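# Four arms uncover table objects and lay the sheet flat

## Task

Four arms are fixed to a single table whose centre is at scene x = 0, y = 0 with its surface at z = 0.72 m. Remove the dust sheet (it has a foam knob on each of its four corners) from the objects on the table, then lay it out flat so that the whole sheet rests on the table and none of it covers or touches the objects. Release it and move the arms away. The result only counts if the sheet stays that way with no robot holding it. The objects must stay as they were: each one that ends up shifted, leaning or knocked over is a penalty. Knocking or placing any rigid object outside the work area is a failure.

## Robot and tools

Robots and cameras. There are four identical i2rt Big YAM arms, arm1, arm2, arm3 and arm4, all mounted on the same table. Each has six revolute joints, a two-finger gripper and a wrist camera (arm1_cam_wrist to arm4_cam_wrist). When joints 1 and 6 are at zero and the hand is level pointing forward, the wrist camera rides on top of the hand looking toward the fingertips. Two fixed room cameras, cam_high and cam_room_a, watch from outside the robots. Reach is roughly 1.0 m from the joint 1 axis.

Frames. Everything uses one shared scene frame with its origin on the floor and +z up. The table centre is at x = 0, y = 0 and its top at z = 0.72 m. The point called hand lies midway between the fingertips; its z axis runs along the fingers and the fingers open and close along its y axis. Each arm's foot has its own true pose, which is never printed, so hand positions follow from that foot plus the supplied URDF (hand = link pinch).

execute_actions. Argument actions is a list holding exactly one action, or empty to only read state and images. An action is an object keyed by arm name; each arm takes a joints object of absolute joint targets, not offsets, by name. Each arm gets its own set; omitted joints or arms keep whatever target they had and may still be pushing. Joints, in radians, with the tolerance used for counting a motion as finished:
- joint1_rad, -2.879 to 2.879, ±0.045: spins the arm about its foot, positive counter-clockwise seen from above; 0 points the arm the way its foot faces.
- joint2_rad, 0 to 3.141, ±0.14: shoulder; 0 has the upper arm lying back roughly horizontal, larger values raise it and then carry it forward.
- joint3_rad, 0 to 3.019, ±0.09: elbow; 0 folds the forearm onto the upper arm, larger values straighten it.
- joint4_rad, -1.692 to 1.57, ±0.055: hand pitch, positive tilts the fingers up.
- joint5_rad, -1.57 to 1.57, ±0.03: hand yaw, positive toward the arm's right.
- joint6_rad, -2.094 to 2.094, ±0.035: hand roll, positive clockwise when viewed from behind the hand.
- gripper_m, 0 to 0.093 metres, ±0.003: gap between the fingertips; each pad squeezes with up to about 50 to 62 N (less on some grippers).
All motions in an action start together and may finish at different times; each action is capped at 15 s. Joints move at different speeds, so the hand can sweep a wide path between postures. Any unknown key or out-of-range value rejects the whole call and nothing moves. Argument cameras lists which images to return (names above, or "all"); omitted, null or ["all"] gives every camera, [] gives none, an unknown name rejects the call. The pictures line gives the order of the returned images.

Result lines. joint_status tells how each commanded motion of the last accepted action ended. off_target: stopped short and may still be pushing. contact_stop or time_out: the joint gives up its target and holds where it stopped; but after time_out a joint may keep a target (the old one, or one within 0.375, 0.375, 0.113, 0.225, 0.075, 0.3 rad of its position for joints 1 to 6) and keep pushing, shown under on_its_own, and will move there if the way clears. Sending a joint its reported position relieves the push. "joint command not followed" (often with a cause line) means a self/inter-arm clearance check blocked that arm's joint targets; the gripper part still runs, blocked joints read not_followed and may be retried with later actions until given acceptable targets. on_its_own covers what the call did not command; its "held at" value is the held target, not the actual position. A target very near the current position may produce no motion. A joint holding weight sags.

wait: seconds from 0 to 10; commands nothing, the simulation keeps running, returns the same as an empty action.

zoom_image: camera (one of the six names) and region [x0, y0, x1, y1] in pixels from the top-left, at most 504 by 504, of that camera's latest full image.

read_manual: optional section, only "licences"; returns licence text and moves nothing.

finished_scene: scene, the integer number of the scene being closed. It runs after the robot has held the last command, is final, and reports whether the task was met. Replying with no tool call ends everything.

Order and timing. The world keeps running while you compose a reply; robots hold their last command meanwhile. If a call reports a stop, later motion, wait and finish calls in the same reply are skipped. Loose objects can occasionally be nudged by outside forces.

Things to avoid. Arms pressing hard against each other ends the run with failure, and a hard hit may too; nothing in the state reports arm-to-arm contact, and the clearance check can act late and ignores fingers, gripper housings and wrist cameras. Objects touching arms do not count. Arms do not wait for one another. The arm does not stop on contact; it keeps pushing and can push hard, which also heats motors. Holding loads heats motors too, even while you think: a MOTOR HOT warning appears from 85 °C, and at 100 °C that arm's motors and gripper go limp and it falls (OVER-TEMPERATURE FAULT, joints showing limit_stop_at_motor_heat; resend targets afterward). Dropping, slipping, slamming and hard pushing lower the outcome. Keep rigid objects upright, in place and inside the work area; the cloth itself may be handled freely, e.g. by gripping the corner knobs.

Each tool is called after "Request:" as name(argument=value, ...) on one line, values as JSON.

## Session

Request:
execute_actions(actions=[])

Scene clock: 0.00 s.
arm1.joint_positions: joint1_rad=+0.003 joint2_rad=+0.414 joint3_rad=+1.545 joint4_rad=-1.168 joint5_rad=-0.284 joint6_rad=+0.737 gripper_m=+0.094
arm1.joint_status: not commanded
arm1.hand: x=+0.2351 y=+0.5715 z=+1.4856 quat_wxyz=(-0.648, -0.646, -0.315, +0.251) (m; scene frame)
arm2.joint_positions: joint1_rad=+0.423 joint2_rad=+0.567 joint3_rad=+1.601 joint4_rad=-1.296 joint5_rad=-0.090 joint6_rad=-0.727 gripper_m=+0.094
arm2.joint_status: not commanded
arm2.hand: x=-0.3263 y=+0.6273 z=+1.4155 quat_wxyz=(-0.429, -0.068, -0.788, +0.436) (m; scene frame)
arm3.joint_positions: joint1_rad=+0.064 joint2_rad=+0.401 joint3_rad=+1.559 joint4_rad=-1.337 joint5_rad=+0.127 joint6_rad=-0.777 gripper_m=+0.095
arm3.joint_status: not commanded
arm3.hand: x=-0.4057 y=-0.5976 z=+1.4361 quat_wxyz=(-0.625, +0.641, -0.432, -0.112) (m; scene frame)
arm4.joint_positions: joint1_rad=-0.334 joint2_rad=+0.422 joint3_rad=+1.686 joint4_rad=-1.181 joint5_rad=-0.265 joint6_rad=+0.613 gripper_m=+0.094
arm4.joint_status: not commanded
arm4.hand: x=+0.2385 y=-0.7247 z=+1.4776 quat_wxyz=(-0.313, +0.343, -0.586, -0.664) (m; scene frame)
pictures: arm1_cam_wrist, arm2_cam_wrist, arm3_cam_wrist, arm4_cam_wrist, cam_high, cam_room_a
Images, in order (width x height): arm1_cam_wrist 616x616, arm2_cam_wrist 616x616, arm3_cam_wrist 616x616, arm4_cam_wrist 616x616, cam_high 504x504, cam_room_a 504x504.

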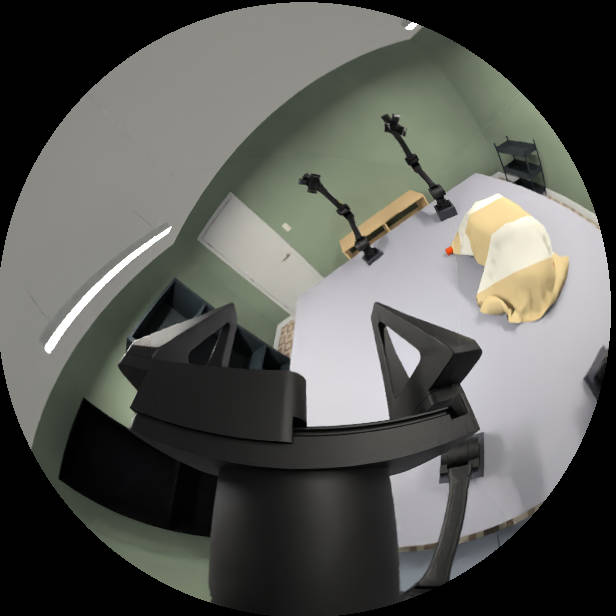

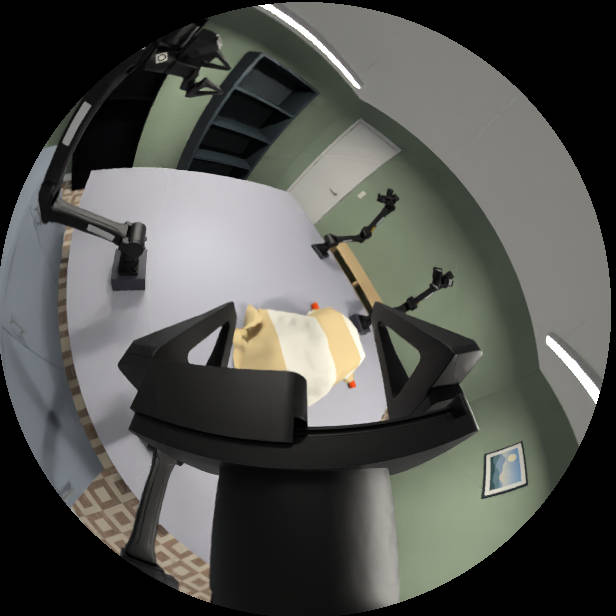

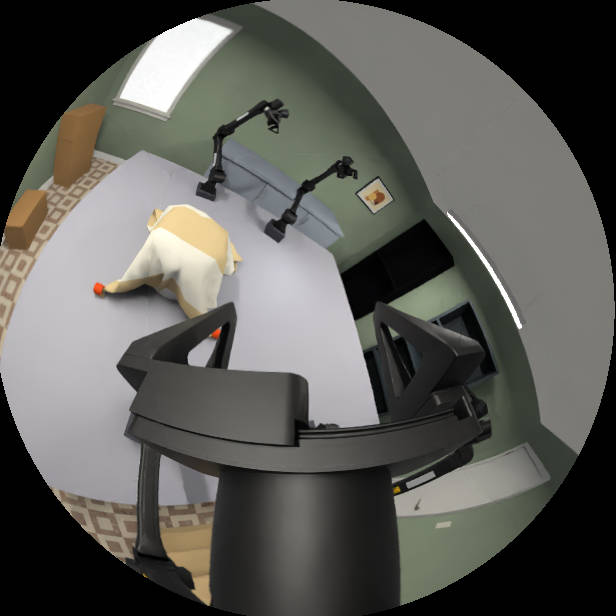

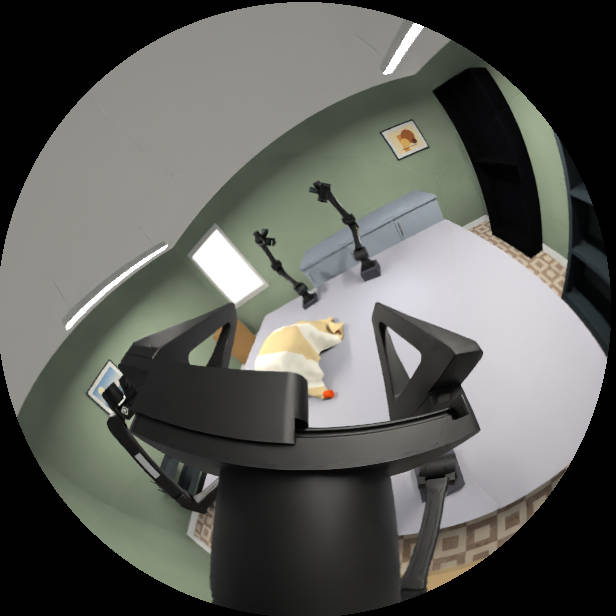

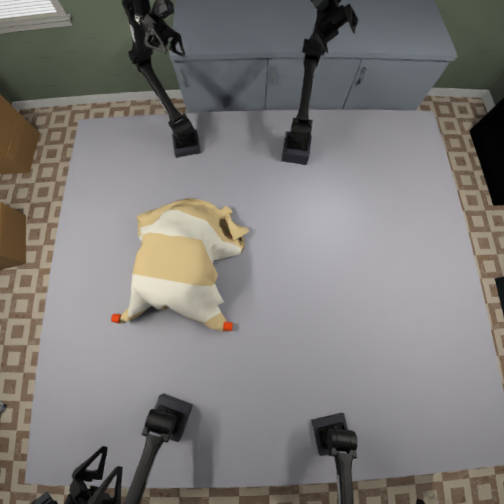

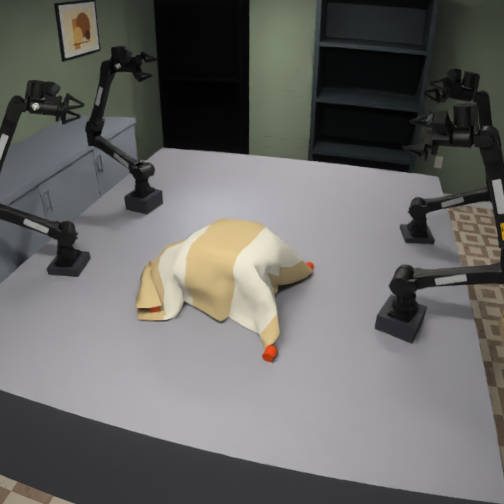

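Request:
execute_actions(actions=[{"arm1":{"joints":{"joint1_rad":-0.27,"joint2_rad":1.85,"joint3_rad":1.6,"joint4_rad":-1.1,"joint5_rad":0,"joint6_rad":-1.0}},"arm2":{"joints":{"joint1_rad":-0.64,"joint2_rad":1.72,"joint3_rad":1.52,"joint4_rad":-1.36,"joint5_rad":0,"joint6_rad":1.2}},"arm3":{"joints":{"joint1_rad":0.925,"joint2_rad":1.79,"joint3_rad":1.43,"joint4_rad":-1.2,"joint5_rad":0,"joint6_rad":-1.0}},"arm4":{"joints":{"joint1_rad":0.585,"joint2_rad":2.05,"joint3_rad":1.995,"joint4_rad":-1.25,"joint5_rad":0,"joint6_rad":2.08}}}])

Scene clock: 4.07 s.
arm1.joint_positions: joint1_rad=-0.265 joint2_rad=+1.837 joint3_rad=+1.581 joint4_rad=-1.107 joint5_rad=-0.005 joint6_rad=-0.986 gripper_m=+0.094
arm1.joint_status: all done
arm1.hand: x=-0.0647 y=+0.1396 z=+0.9453 quat_wxyz=(-0.009, -0.500, -0.860, +0.104) (m; scene frame)
arm2.joint_positions: joint1_rad=-0.644 joint2_rad=+1.714 joint3_rad=+1.514 joint4_rad=-1.344 joint5_rad=-0.002 joint6_rad=+1.190 gripper_m=+0.094
arm2.joint_status: all done
arm2.hand: x=-0.6705 y=+0.2883 z=+0.9360 quat_wxyz=(-0.017, -0.999, +0.042, +0.004) (m; scene frame)
arm3.joint_positions: joint1_rad=+0.930 joint2_rad=+1.794 joint3_rad=+1.425 joint4_rad=-1.208 joint5_rad=+0.001 joint6_rad=-0.991 gripper_m=+0.095
arm3.joint_status: all done
arm3.hand: x=-0.7451 y=-0.2486 z=+0.8870 quat_wxyz=(+0.010, +1.000, +0.000, -0.002) (m; scene frame)
arm4.joint_positions: joint1_rad=+0.596 joint2_rad=+2.076 joint3_rad=+1.958 joint4_rad=-1.242 joint5_rad=-0.001 joint6_rad=+2.063 gripper_m=+0.094
arm4.joint_status: all done
joint sent to its limit — the command would take arm4.joint6_rad past its upper limit, so that joint was sent only as far as its limit.
arm4.hand: x=-0.2088 y=-0.2861 z=+0.8915 quat_wxyz=(+0.066, +0.130, -0.986, -0.084) (m; scene frame)
pictures: arm1_cam_wrist, arm2_cam_wrist, arm3_cam_wrist, arm4_cam_wrist, cam_high, cam_room_a
Images, in order (width x height): arm1_cam_wrist 616x616, arm2_cam_wrist 616x616, arm3_cam_wrist 616x616, arm4_cam_wrist 616x616, cam_high 504x504, cam_room_a 504x504.

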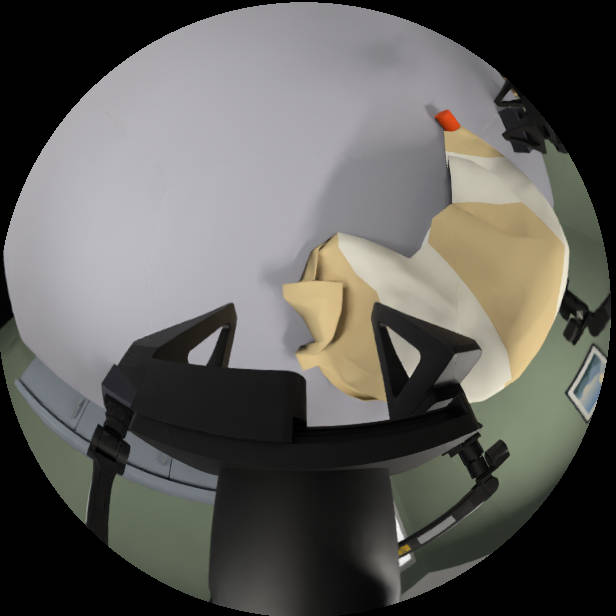

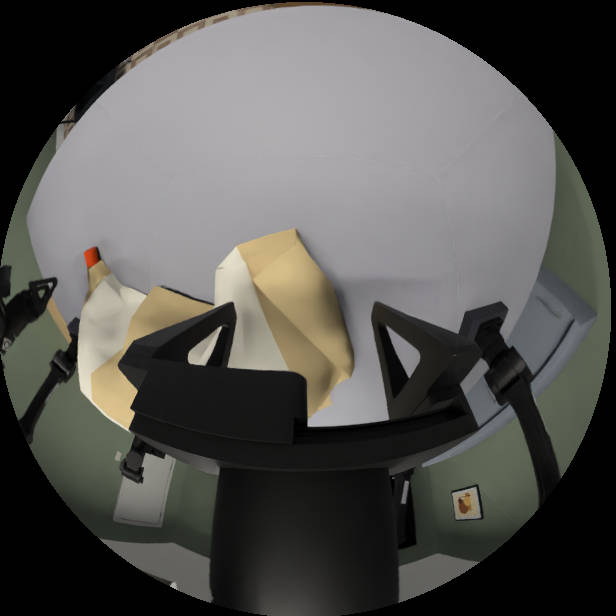

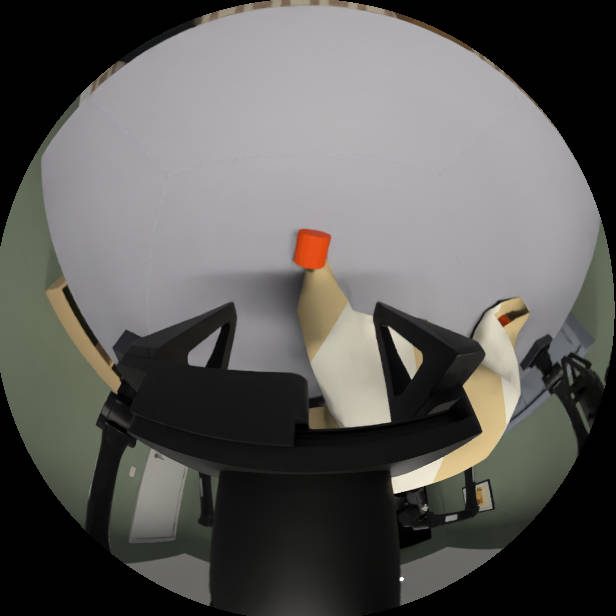

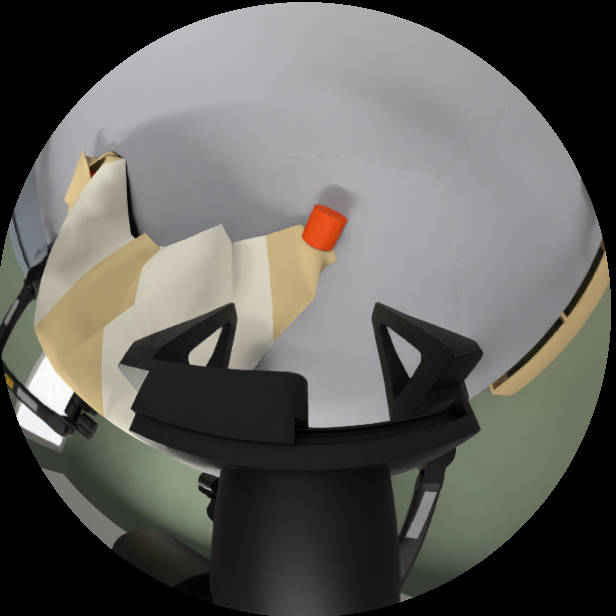

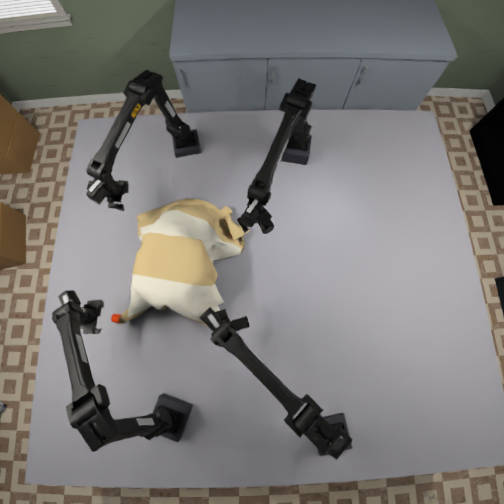

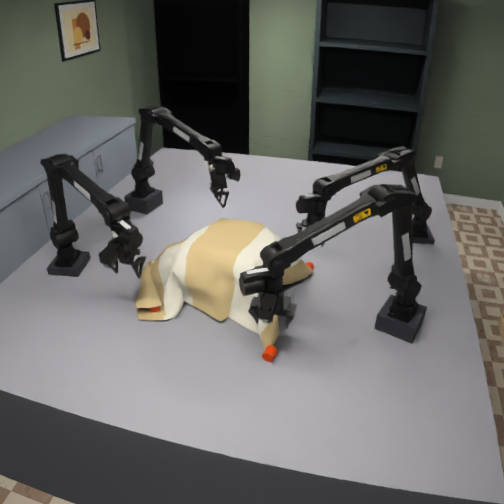

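Request:
execute_actions(actions=[{"arm1":{"joints":{"joint1_rad":-0.386,"joint2_rad":2.07,"joint3_rad":1.7,"joint4_rad":-1.16,"joint6_rad":-1.1}},"arm2":{"joints":{"joint1_rad":-0.535,"joint2_rad":1.91,"joint3_rad":1.52,"joint4_rad":-1.14,"joint6_rad":1.3}},"arm3":{"joints":{"joint1_rad":0.915,"joint2_rad":1.98,"joint3_rad":1.295,"joint4_rad":-0.865}},"arm4":{"joints":{"joint2_rad":2.155,"joint3_rad":1.77,"joint4_rad":-0.91}}}])

Scene clock: 9.83 s.
arm1.joint_positions: joint1_rad=-0.389 joint2_rad=+2.079 joint3_rad=+1.675 joint4_rad=-1.148 joint5_rad=-0.002 joint6_rad=-1.086 gripper_m=+0.094
arm1.joint_status: all done
arm1.hand: x=-0.1379 y=+0.1658 z=+0.8373 quat_wxyz=(-0.001, -0.513, -0.859, +0.011) (m; scene frame)
arm2.joint_positions: joint1_rad=-0.531 joint2_rad=+1.912 joint3_rad=+1.514 joint4_rad=-1.156 joint5_rad=-0.002 joint6_rad=+1.290 gripper_m=+0.094
arm2.joint_status: all done
arm2.hand: x=-0.6317 y=+0.2221 z=+0.8333 quat_wxyz=(-0.012, -0.999, +0.036, +0.001) (m; scene frame)
arm3.joint_positions: joint1_rad=+0.927 joint2_rad=+1.978 joint3_rad=+1.289 joint4_rad=-0.880 joint5_rad=+0.001 joint6_rad=-0.993 gripper_m=+0.095
arm3.joint_status: all done
arm3.hand: x=-0.7462 y=-0.2476 z=+0.7482 quat_wxyz=(+0.007, +1.000, -0.001, -0.003) (m; scene frame)
arm4.joint_positions: joint1_rad=+0.594 joint2_rad=+2.174 joint3_rad=+1.756 joint4_rad=-0.924 joint5_rad=-0.002 joint6_rad=+2.064 gripper_m=+0.094
arm4.joint_status: all done
arm4.hand: x=-0.2106 y=-0.2838 z=+0.7578 quat_wxyz=(+0.072, +0.128, -0.985, -0.091) (m; scene frame)
pictures: arm1_cam_wrist, arm2_cam_wrist, arm3_cam_wrist, arm4_cam_wrist, cam_high, cam_room_a
Images, in order (width x height): arm1_cam_wrist 616x616, arm2_cam_wrist 616x616, arm3_cam_wrist 616x616, arm4_cam_wrist 616x616, cam_high 504x504, cam_room_a 504x504.

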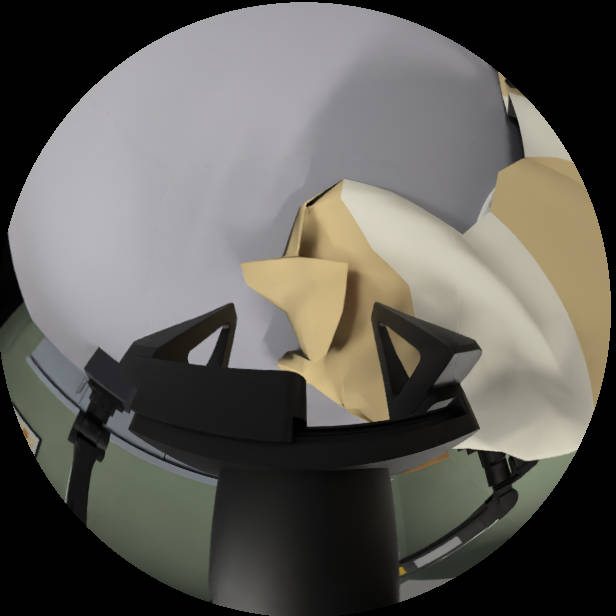

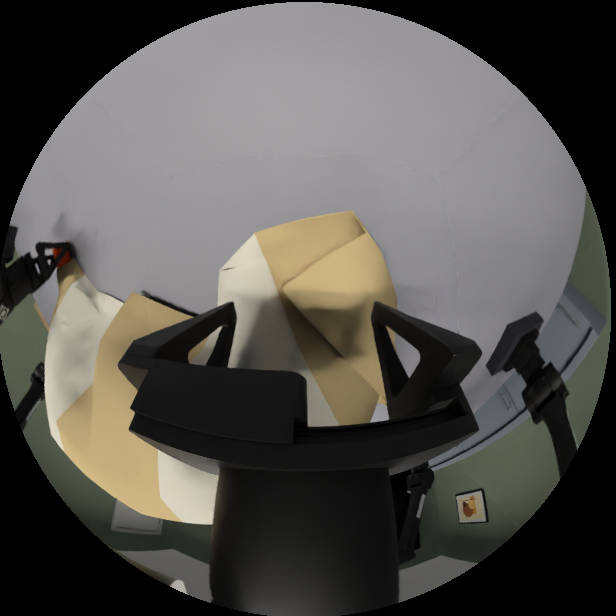

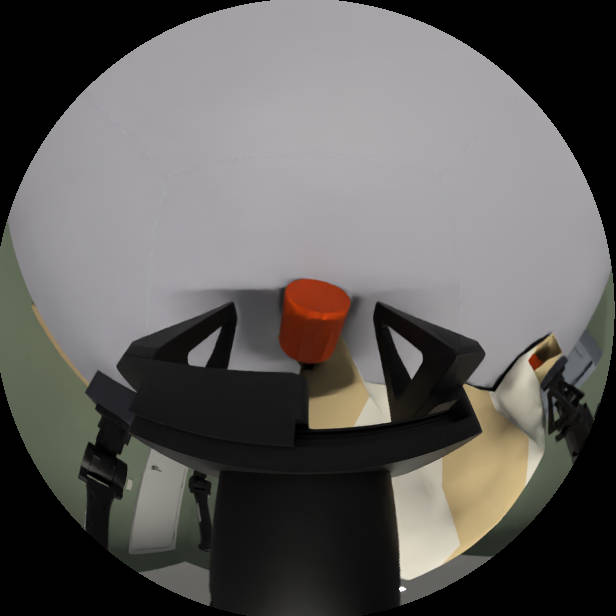

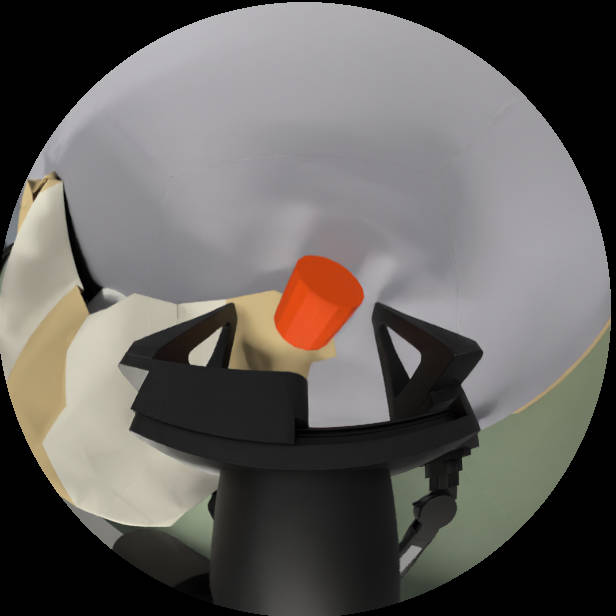

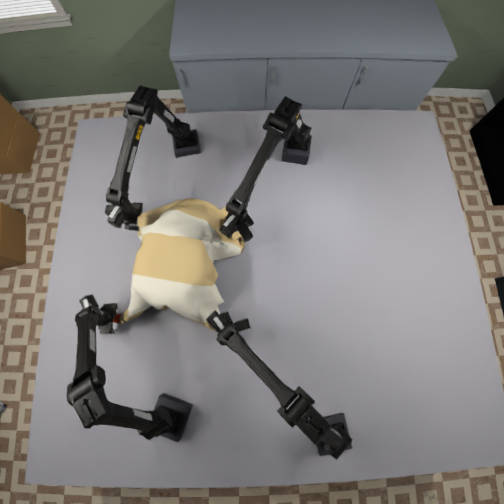

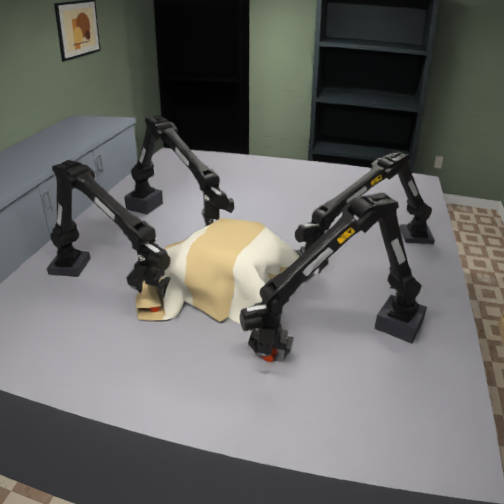

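Request:
execute_actions(actions=[{"arm1":{"joints":{"joint2_rad":2.19,"joint4_rad":-1.06}},"arm2":{"joints":{"joint2_rad":2.04,"joint4_rad":-1.07}},"arm3":{"joints":{"gripper_m":0.01}},"arm4":{"joints":{"joint1_rad":0.56}}}], cameras=["arm1_cam_wrist","arm2_cam_wrist"])

Request:
execute_actions(actions=[{"arm1":{"joints":{"gripper_m":0.0}},"arm2":{"joints":{"gripper_m":0.0}},"arm4":{"joints":{"gripper_m":0.01}}}])

Scene clock: 11.87 s.
arm1.joint_positions: joint1_rad=-0.389 joint2_rad=+2.178 joint3_rad=+1.675 joint4_rad=-1.075 joint5_rad=-0.002 joint6_rad=-1.086 gripper_m=+0.094
arm1.joint_status: all done
arm1.hand: x=-0.1408 y=+0.1614 z=+0.7777 quat_wxyz=(-0.002, -0.512, -0.859, -0.003) (m; scene frame)
arm2.joint_positions: joint1_rad=-0.533 joint2_rad=+2.021 joint3_rad=+1.514 joint4_rad=-1.087 joint5_rad=+0.002 joint6_rad=+1.290 gripper_m=+0.094
arm2.joint_status: all done
arm2.hand: x=-0.6357 y=+0.2154 z=+0.7727 quat_wxyz=(+0.008, -0.999, +0.037, -0.003) (m; scene frame)
arm3.joint_positions: joint1_rad=+0.927 joint2_rad=+1.978 joint3_rad=+1.289 joint4_rad=-0.880 joint5_rad=+0.001 joint6_rad=-0.993 gripper_m=+0.038
arm3.joint_status: gripper_m off_target (ended at +0.038, target +0.010)
arm3.hand: x=-0.7462 y=-0.2476 z=+0.7482 quat_wxyz=(+0.007, +1.000, -0.001, -0.003) (m; scene frame)
arm4.joint_positions: joint1_rad=+0.567 joint2_rad=+2.174 joint3_rad=+1.756 joint4_rad=-0.924 joint5_rad=-0.002 joint6_rad=+2.064 gripper_m=+0.094
arm4.joint_status: all done
arm4.hand: x=-0.1968 y=-0.2713 z=+0.7577 quat_wxyz=(+0.071, +0.115, -0.987, -0.092) (m; scene frame)
pictures: arm1_cam_wrist, arm2_cam_wrist
Images, in order (width x height): arm1_cam_wrist 616x616, arm2_cam_wrist 616x616.

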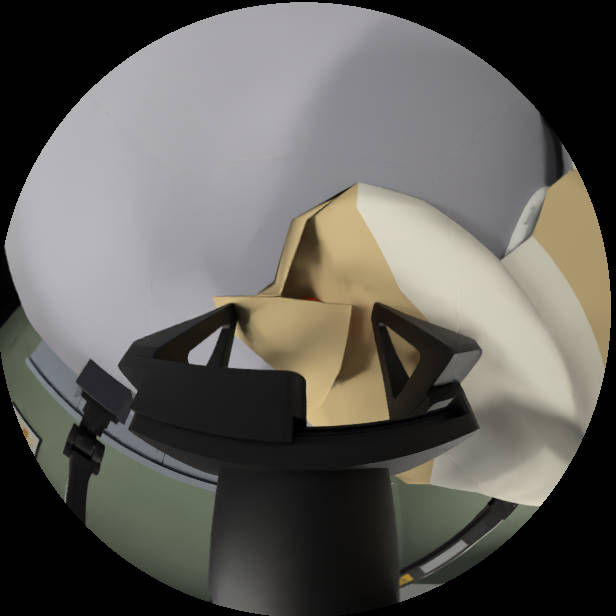

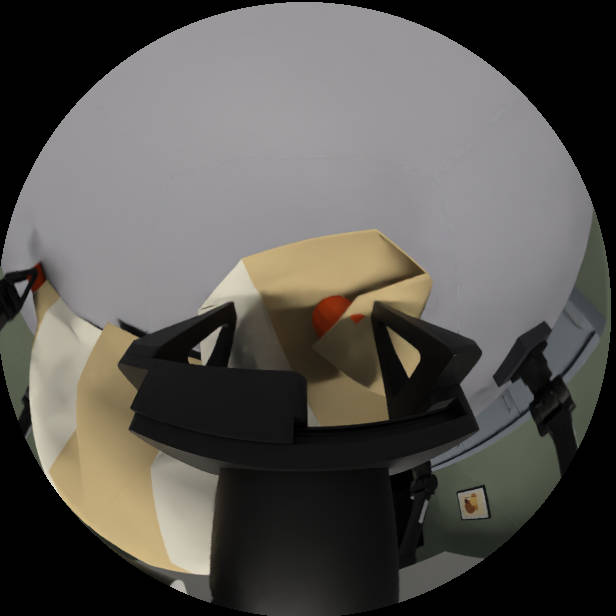

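Scene clock: 12.80 s.
arm1.joint_positions: joint1_rad=-0.388 joint2_rad=+2.178 joint3_rad=+1.675 joint4_rad=-1.074 joint5_rad=-0.002 joint6_rad=-1.086 gripper_m=+0.000
arm1.joint_status: all done
arm1.hand: x=-0.1405 y=+0.1609 z=+0.7777 quat_wxyz=(-0.002, -0.512, -0.859, -0.002) (m; scene frame)
arm2.joint_positions: joint1_rad=-0.533 joint2_rad=+2.021 joint3_rad=+1.514 joint4_rad=-1.087 joint5_rad=+0.002 joint6_rad=+1.291 gripper_m=+0.000
arm2.joint_status: all done
arm2.hand: x=-0.6357 y=+0.2154 z=+0.7727 quat_wxyz=(+0.008, -0.999, +0.037, -0.003) (m; scene frame)
arm3.joint_positions: joint1_rad=+0.927 joint2_rad=+1.978 joint3_rad=+1.289 joint4_rad=-0.880 joint5_rad=+0.001 joint6_rad=-0.993 gripper_m=+0.038
arm3.joint_status: not commanded
arm3.hand: x=-0.7462 y=-0.2476 z=+0.7482 quat_wxyz=(+0.007, +1.000, -0.001, -0.003) (m; scene frame)
arm4.joint_positions: joint1_rad=+0.567 joint2_rad=+2.174 joint3_rad=+1.756 joint4_rad=-0.924 joint5_rad=-0.002 joint6_rad=+2.064 gripper_m=+0.038
arm4.joint_status: gripper_m off_target (ended at +0.038, target +0.010)
arm4.hand: x=-0.1968 y=-0.2713 z=+0.7577 quat_wxyz=(+0.071, +0.114, -0.987, -0.092) (m; scene frame)
pictures: arm1_cam_wrist, arm2_cam_wrist, arm3_cam_wrist, arm4_cam_wrist, cam_high, cam_room_a
Images, in order (width x height): arm1_cam_wrist 616x616, arm2_cam_wrist 616x616, arm3_cam_wrist 616x616, arm4_cam_wrist 616x616, cam_high 504x504, cam_room_a 504x504.

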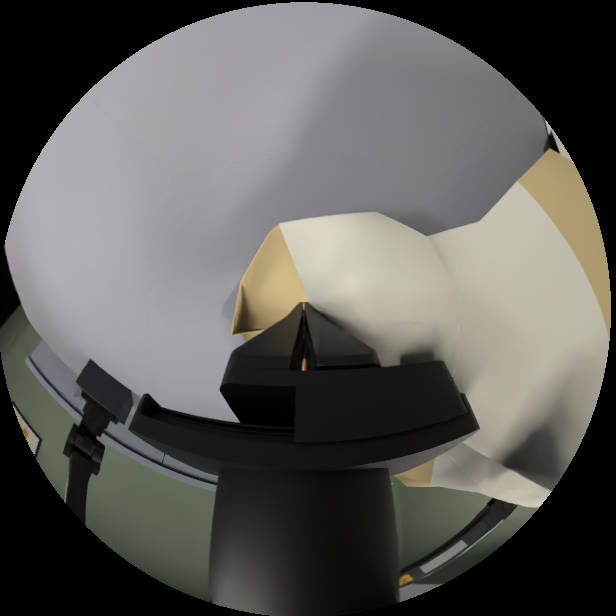

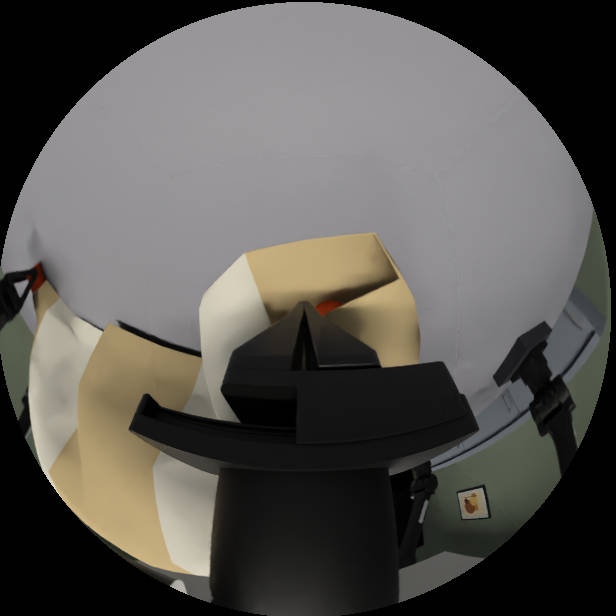

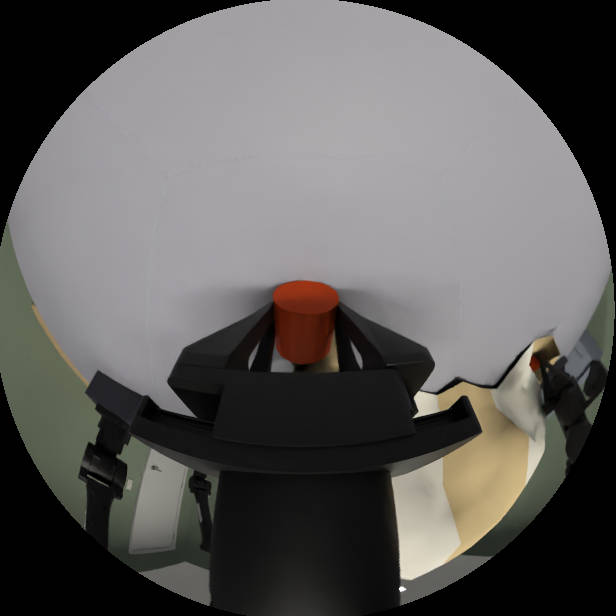

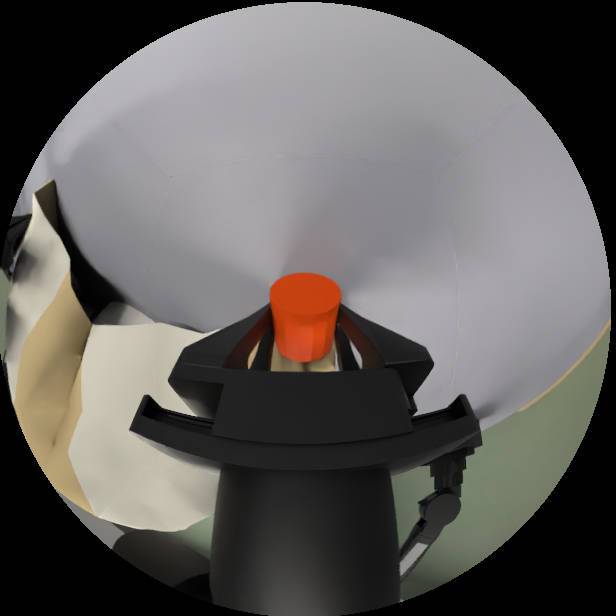

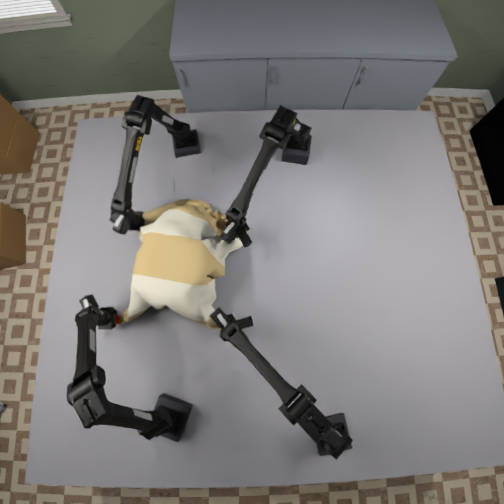

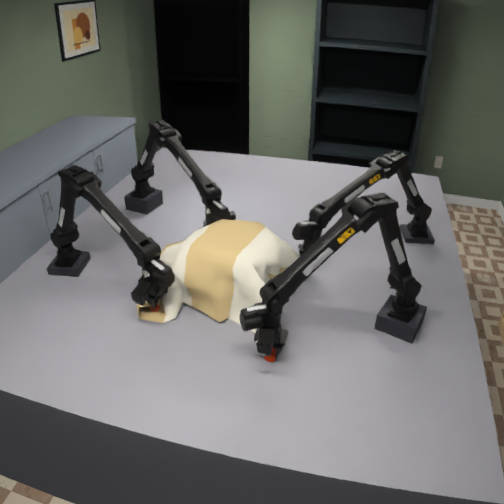

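Request:
execute_actions(actions=[{"arm1":{"joints":{"joint2_rad":2.02,"joint4_rad":-1.24}},"arm2":{"joints":{"joint2_rad":1.86,"joint4_rad":-1.27}}}])

Scene clock: 14.70 s.
arm1.joint_positions: joint1_rad=-0.388 joint2_rad=+2.010 joint3_rad=+1.675 joint4_rad=-1.226 joint5_rad=-0.002 joint6_rad=-1.086 gripper_m=+0.000
arm1.joint_status: all done
arm1.hand: x=-0.1297 y=+0.1772 z=+0.8775 quat_wxyz=(-0.001, -0.512, -0.859, +0.006) (m; scene frame)
arm2.joint_positions: joint1_rad=-0.533 joint2_rad=+1.836 joint3_rad=+1.514 joint4_rad=-1.254 joint5_rad=+0.002 joint6_rad=+1.291 gripper_m=+0.000
arm2.joint_status: all done
arm2.hand: x=-0.6259 y=+0.2427 z=+0.8734 quat_wxyz=(-0.001, -0.999, +0.037, -0.001) (m; scene frame)
arm3.joint_positions: joint1_rad=+0.927 joint2_rad=+1.978 joint3_rad=+1.289 joint4_rad=-0.880 joint5_rad=+0.001 joint6_rad=-0.993 gripper_m=+0.038
arm3.joint_status: not commanded
arm3.hand: x=-0.7462 y=-0.2476 z=+0.7482 quat_wxyz=(+0.007, +1.000, -0.001, -0.003) (m; scene frame)
arm4.joint_positions: joint1_rad=+0.567 joint2_rad=+2.174 joint3_rad=+1.756 joint4_rad=-0.924 joint5_rad=-0.002 joint6_rad=+2.064 gripper_m=+0.038
arm4.joint_status: not commanded
arm4.hand: x=-0.1968 y=-0.2713 z=+0.7577 quat_wxyz=(+0.071, +0.114, -0.987, -0.092) (m; scene frame)
pictures: arm1_cam_wrist, arm2_cam_wrist, arm3_cam_wrist, arm4_cam_wrist, cam_high, cam_room_a
Images, in order (width x height): arm1_cam_wrist 616x616, arm2_cam_wrist 616x616, arm3_cam_wrist 616x616, arm4_cam_wrist 616x616, cam_high 504x504, cam_room_a 504x504.

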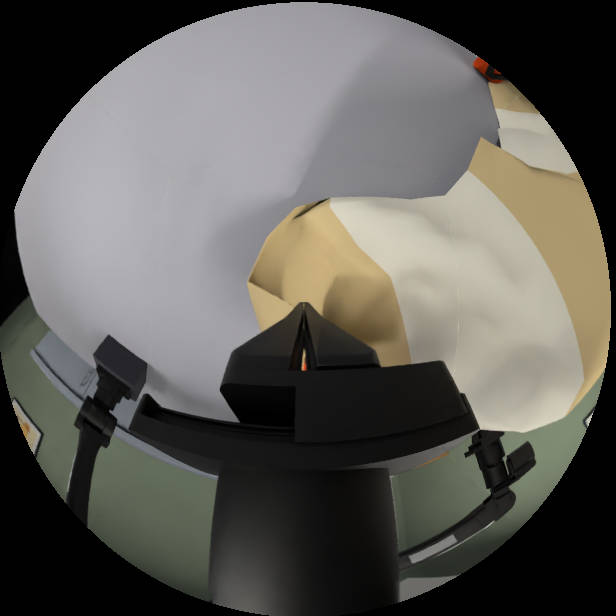

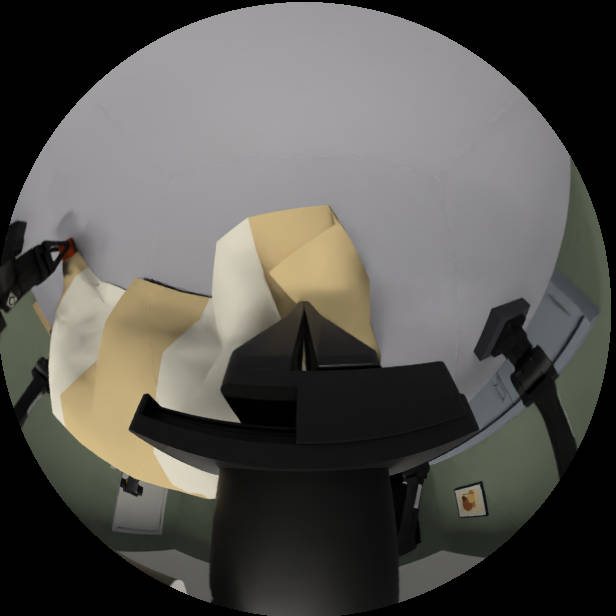

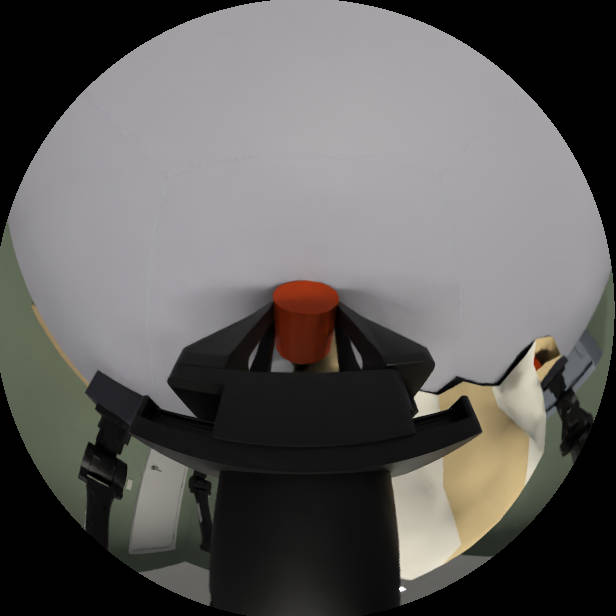

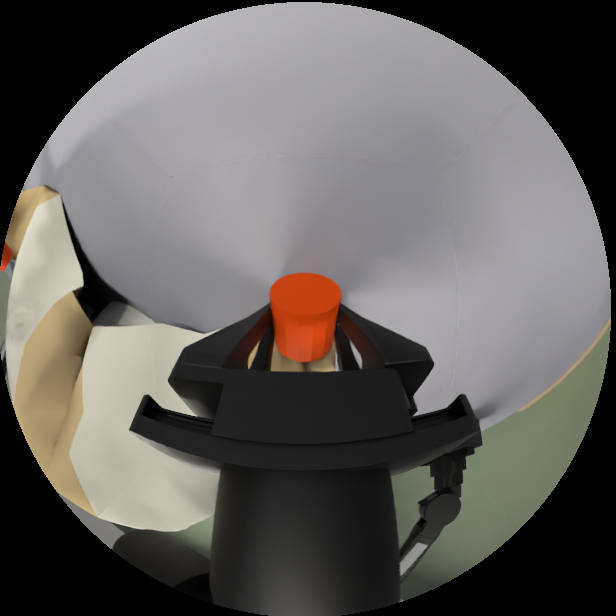

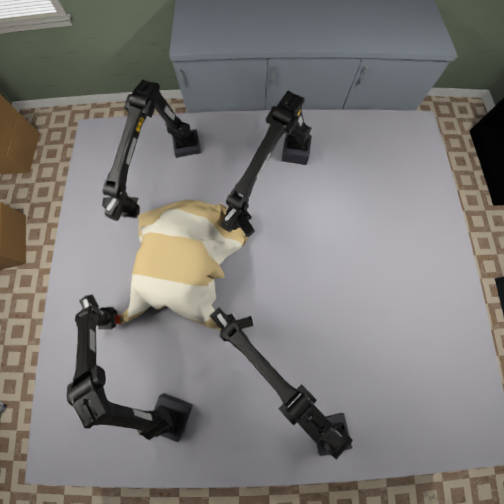

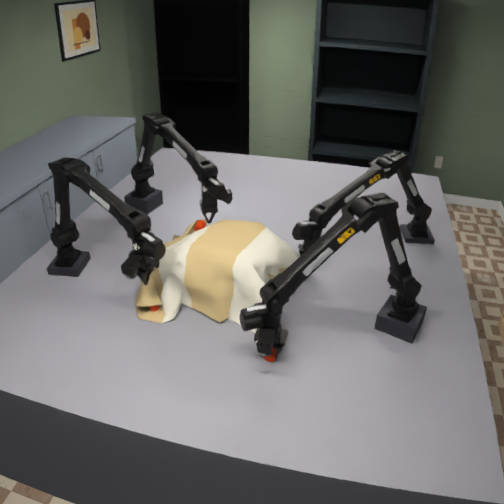

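Request:
execute_actions(actions=[{"arm1":{"joints":{"gripper_m":0.093,"joint2_rad":1.93,"joint4_rad":-1.32}},"arm2":{"joints":{"gripper_m":0.093,"joint1_rad":-0.56}}}], cameras=[])

Request:
execute_actions(actions=[{"arm2":{"joints":{"joint2_rad":2.01,"joint3_rad":1.415,"joint4_rad":-0.98}}}], cameras=["arm1_cam_wrist","arm2_cam_wrist","cam_high"])

Scene clock: 16.43 s.
arm1.joint_positions: joint1_rad=-0.388 joint2_rad=+1.946 joint3_rad=+1.675 joint4_rad=-1.306 joint5_rad=-0.002 joint6_rad=-1.087 gripper_m=+0.093
arm1.joint_status: all done
arm1.hand: x=-0.1202 y=+0.1916 z=+0.9149 quat_wxyz=(-0.002, -0.512, -0.859, -0.002) (m; scene frame)
arm2.joint_positions: joint1_rad=-0.558 joint2_rad=+1.836 joint3_rad=+1.514 joint4_rad=-1.254 joint5_rad=+0.002 joint6_rad=+1.291 gripper_m=+0.093
arm2.joint_status: all done
arm2.hand: x=-0.6390 y=+0.2477 z=+0.8733 quat_wxyz=(-0.001, -0.999, +0.050, -0.001) (m; scene frame)
arm3.joint_positions: joint1_rad=+0.927 joint2_rad=+1.978 joint3_rad=+1.289 joint4_rad=-0.880 joint5_rad=+0.001 joint6_rad=-0.993 gripper_m=+0.038
arm3.joint_status: not commanded
arm3.hand: x=-0.7462 y=-0.2476 z=+0.7482 quat_wxyz=(+0.007, +1.000, -0.001, -0.003) (m; scene frame)
arm4.joint_positions: joint1_rad=+0.567 joint2_rad=+2.174 joint3_rad=+1.756 joint4_rad=-0.924 joint5_rad=-0.002 joint6_rad=+2.064 gripper_m=+0.038
arm4.joint_status: not commanded
arm4.hand: x=-0.1968 y=-0.2713 z=+0.7577 quat_wxyz=(+0.071, +0.114, -0.987, -0.092) (m; scene frame)
pictures: none
No camera images: the call's "cameras" was empty. Leave "cameras" out to get every camera's image.

Scene clock: 17.47 s.
arm1.joint_positions: joint1_rad=-0.388 joint2_rad=+1.946 joint3_rad=+1.675 joint4_rad=-1.306 joint5_rad=-0.002 joint6_rad=-1.087 gripper_m=+0.093
arm1.joint_status: not commanded
arm1.hand: x=-0.1202 y=+0.1916 z=+0.9149 quat_wxyz=(-0.002, -0.512, -0.859, -0.002) (m; scene frame)
arm2.joint_positions: joint1_rad=-0.558 joint2_rad=+2.007 joint3_rad=+1.409 joint4_rad=-0.997 joint5_rad=+0.000 joint6_rad=+1.291 gripper_m=+0.093
arm2.joint_status: all done
arm2.hand: x=-0.6407 y=+0.2420 z=+0.7460 quat_wxyz=(+0.008, -0.999, +0.051, -0.005) (m; scene frame)
arm3.joint_positions: joint1_rad=+0.927 joint2_rad=+1.978 joint3_rad=+1.289 joint4_rad=-0.880 joint5_rad=+0.001 joint6_rad=-0.993 gripper_m=+0.038
arm3.joint_status: not commanded
arm3.hand: x=-0.7462 y=-0.2476 z=+0.7482 quat_wxyz=(+0.007, +1.000, -0.001, -0.003) (m; scene frame)
arm4.joint_positions: joint1_rad=+0.567 joint2_rad=+2.174 joint3_rad=+1.756 joint4_rad=-0.924 joint5_rad=-0.002 joint6_rad=+2.064 gripper_m=+0.038
arm4.joint_status: not commanded
arm4.hand: x=-0.1968 y=-0.2713 z=+0.7577 quat_wxyz=(+0.071, +0.114, -0.987, -0.092) (m; scene frame)
pictures: arm1_cam_wrist, arm2_cam_wrist, cam_high
Images, in order (width x height): arm1_cam_wrist 616x616, arm2_cam_wrist 616x616, cam_high 504x504.

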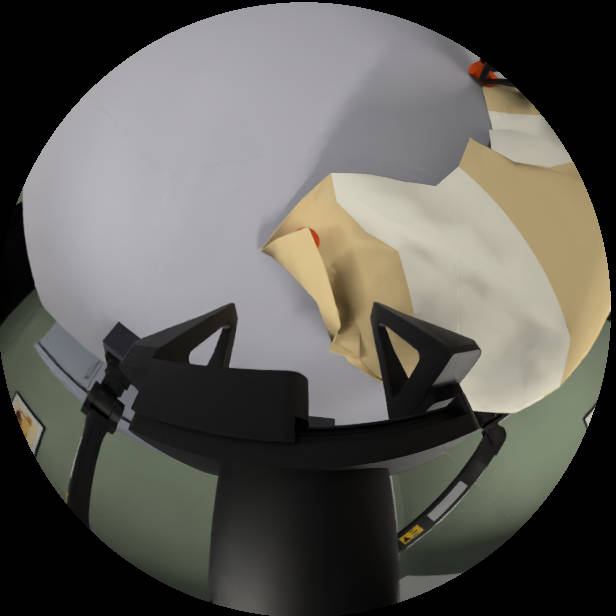

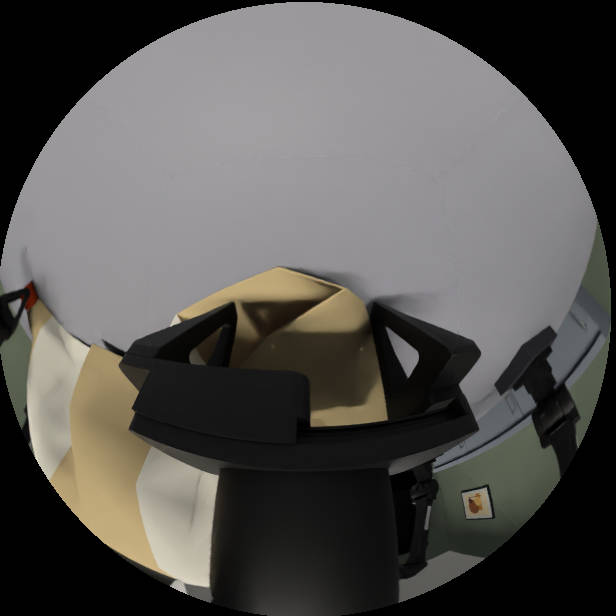

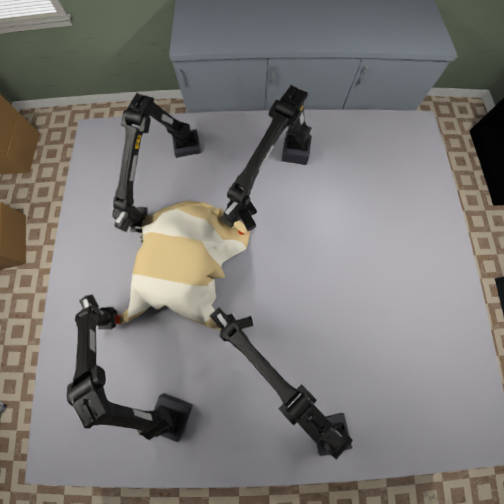

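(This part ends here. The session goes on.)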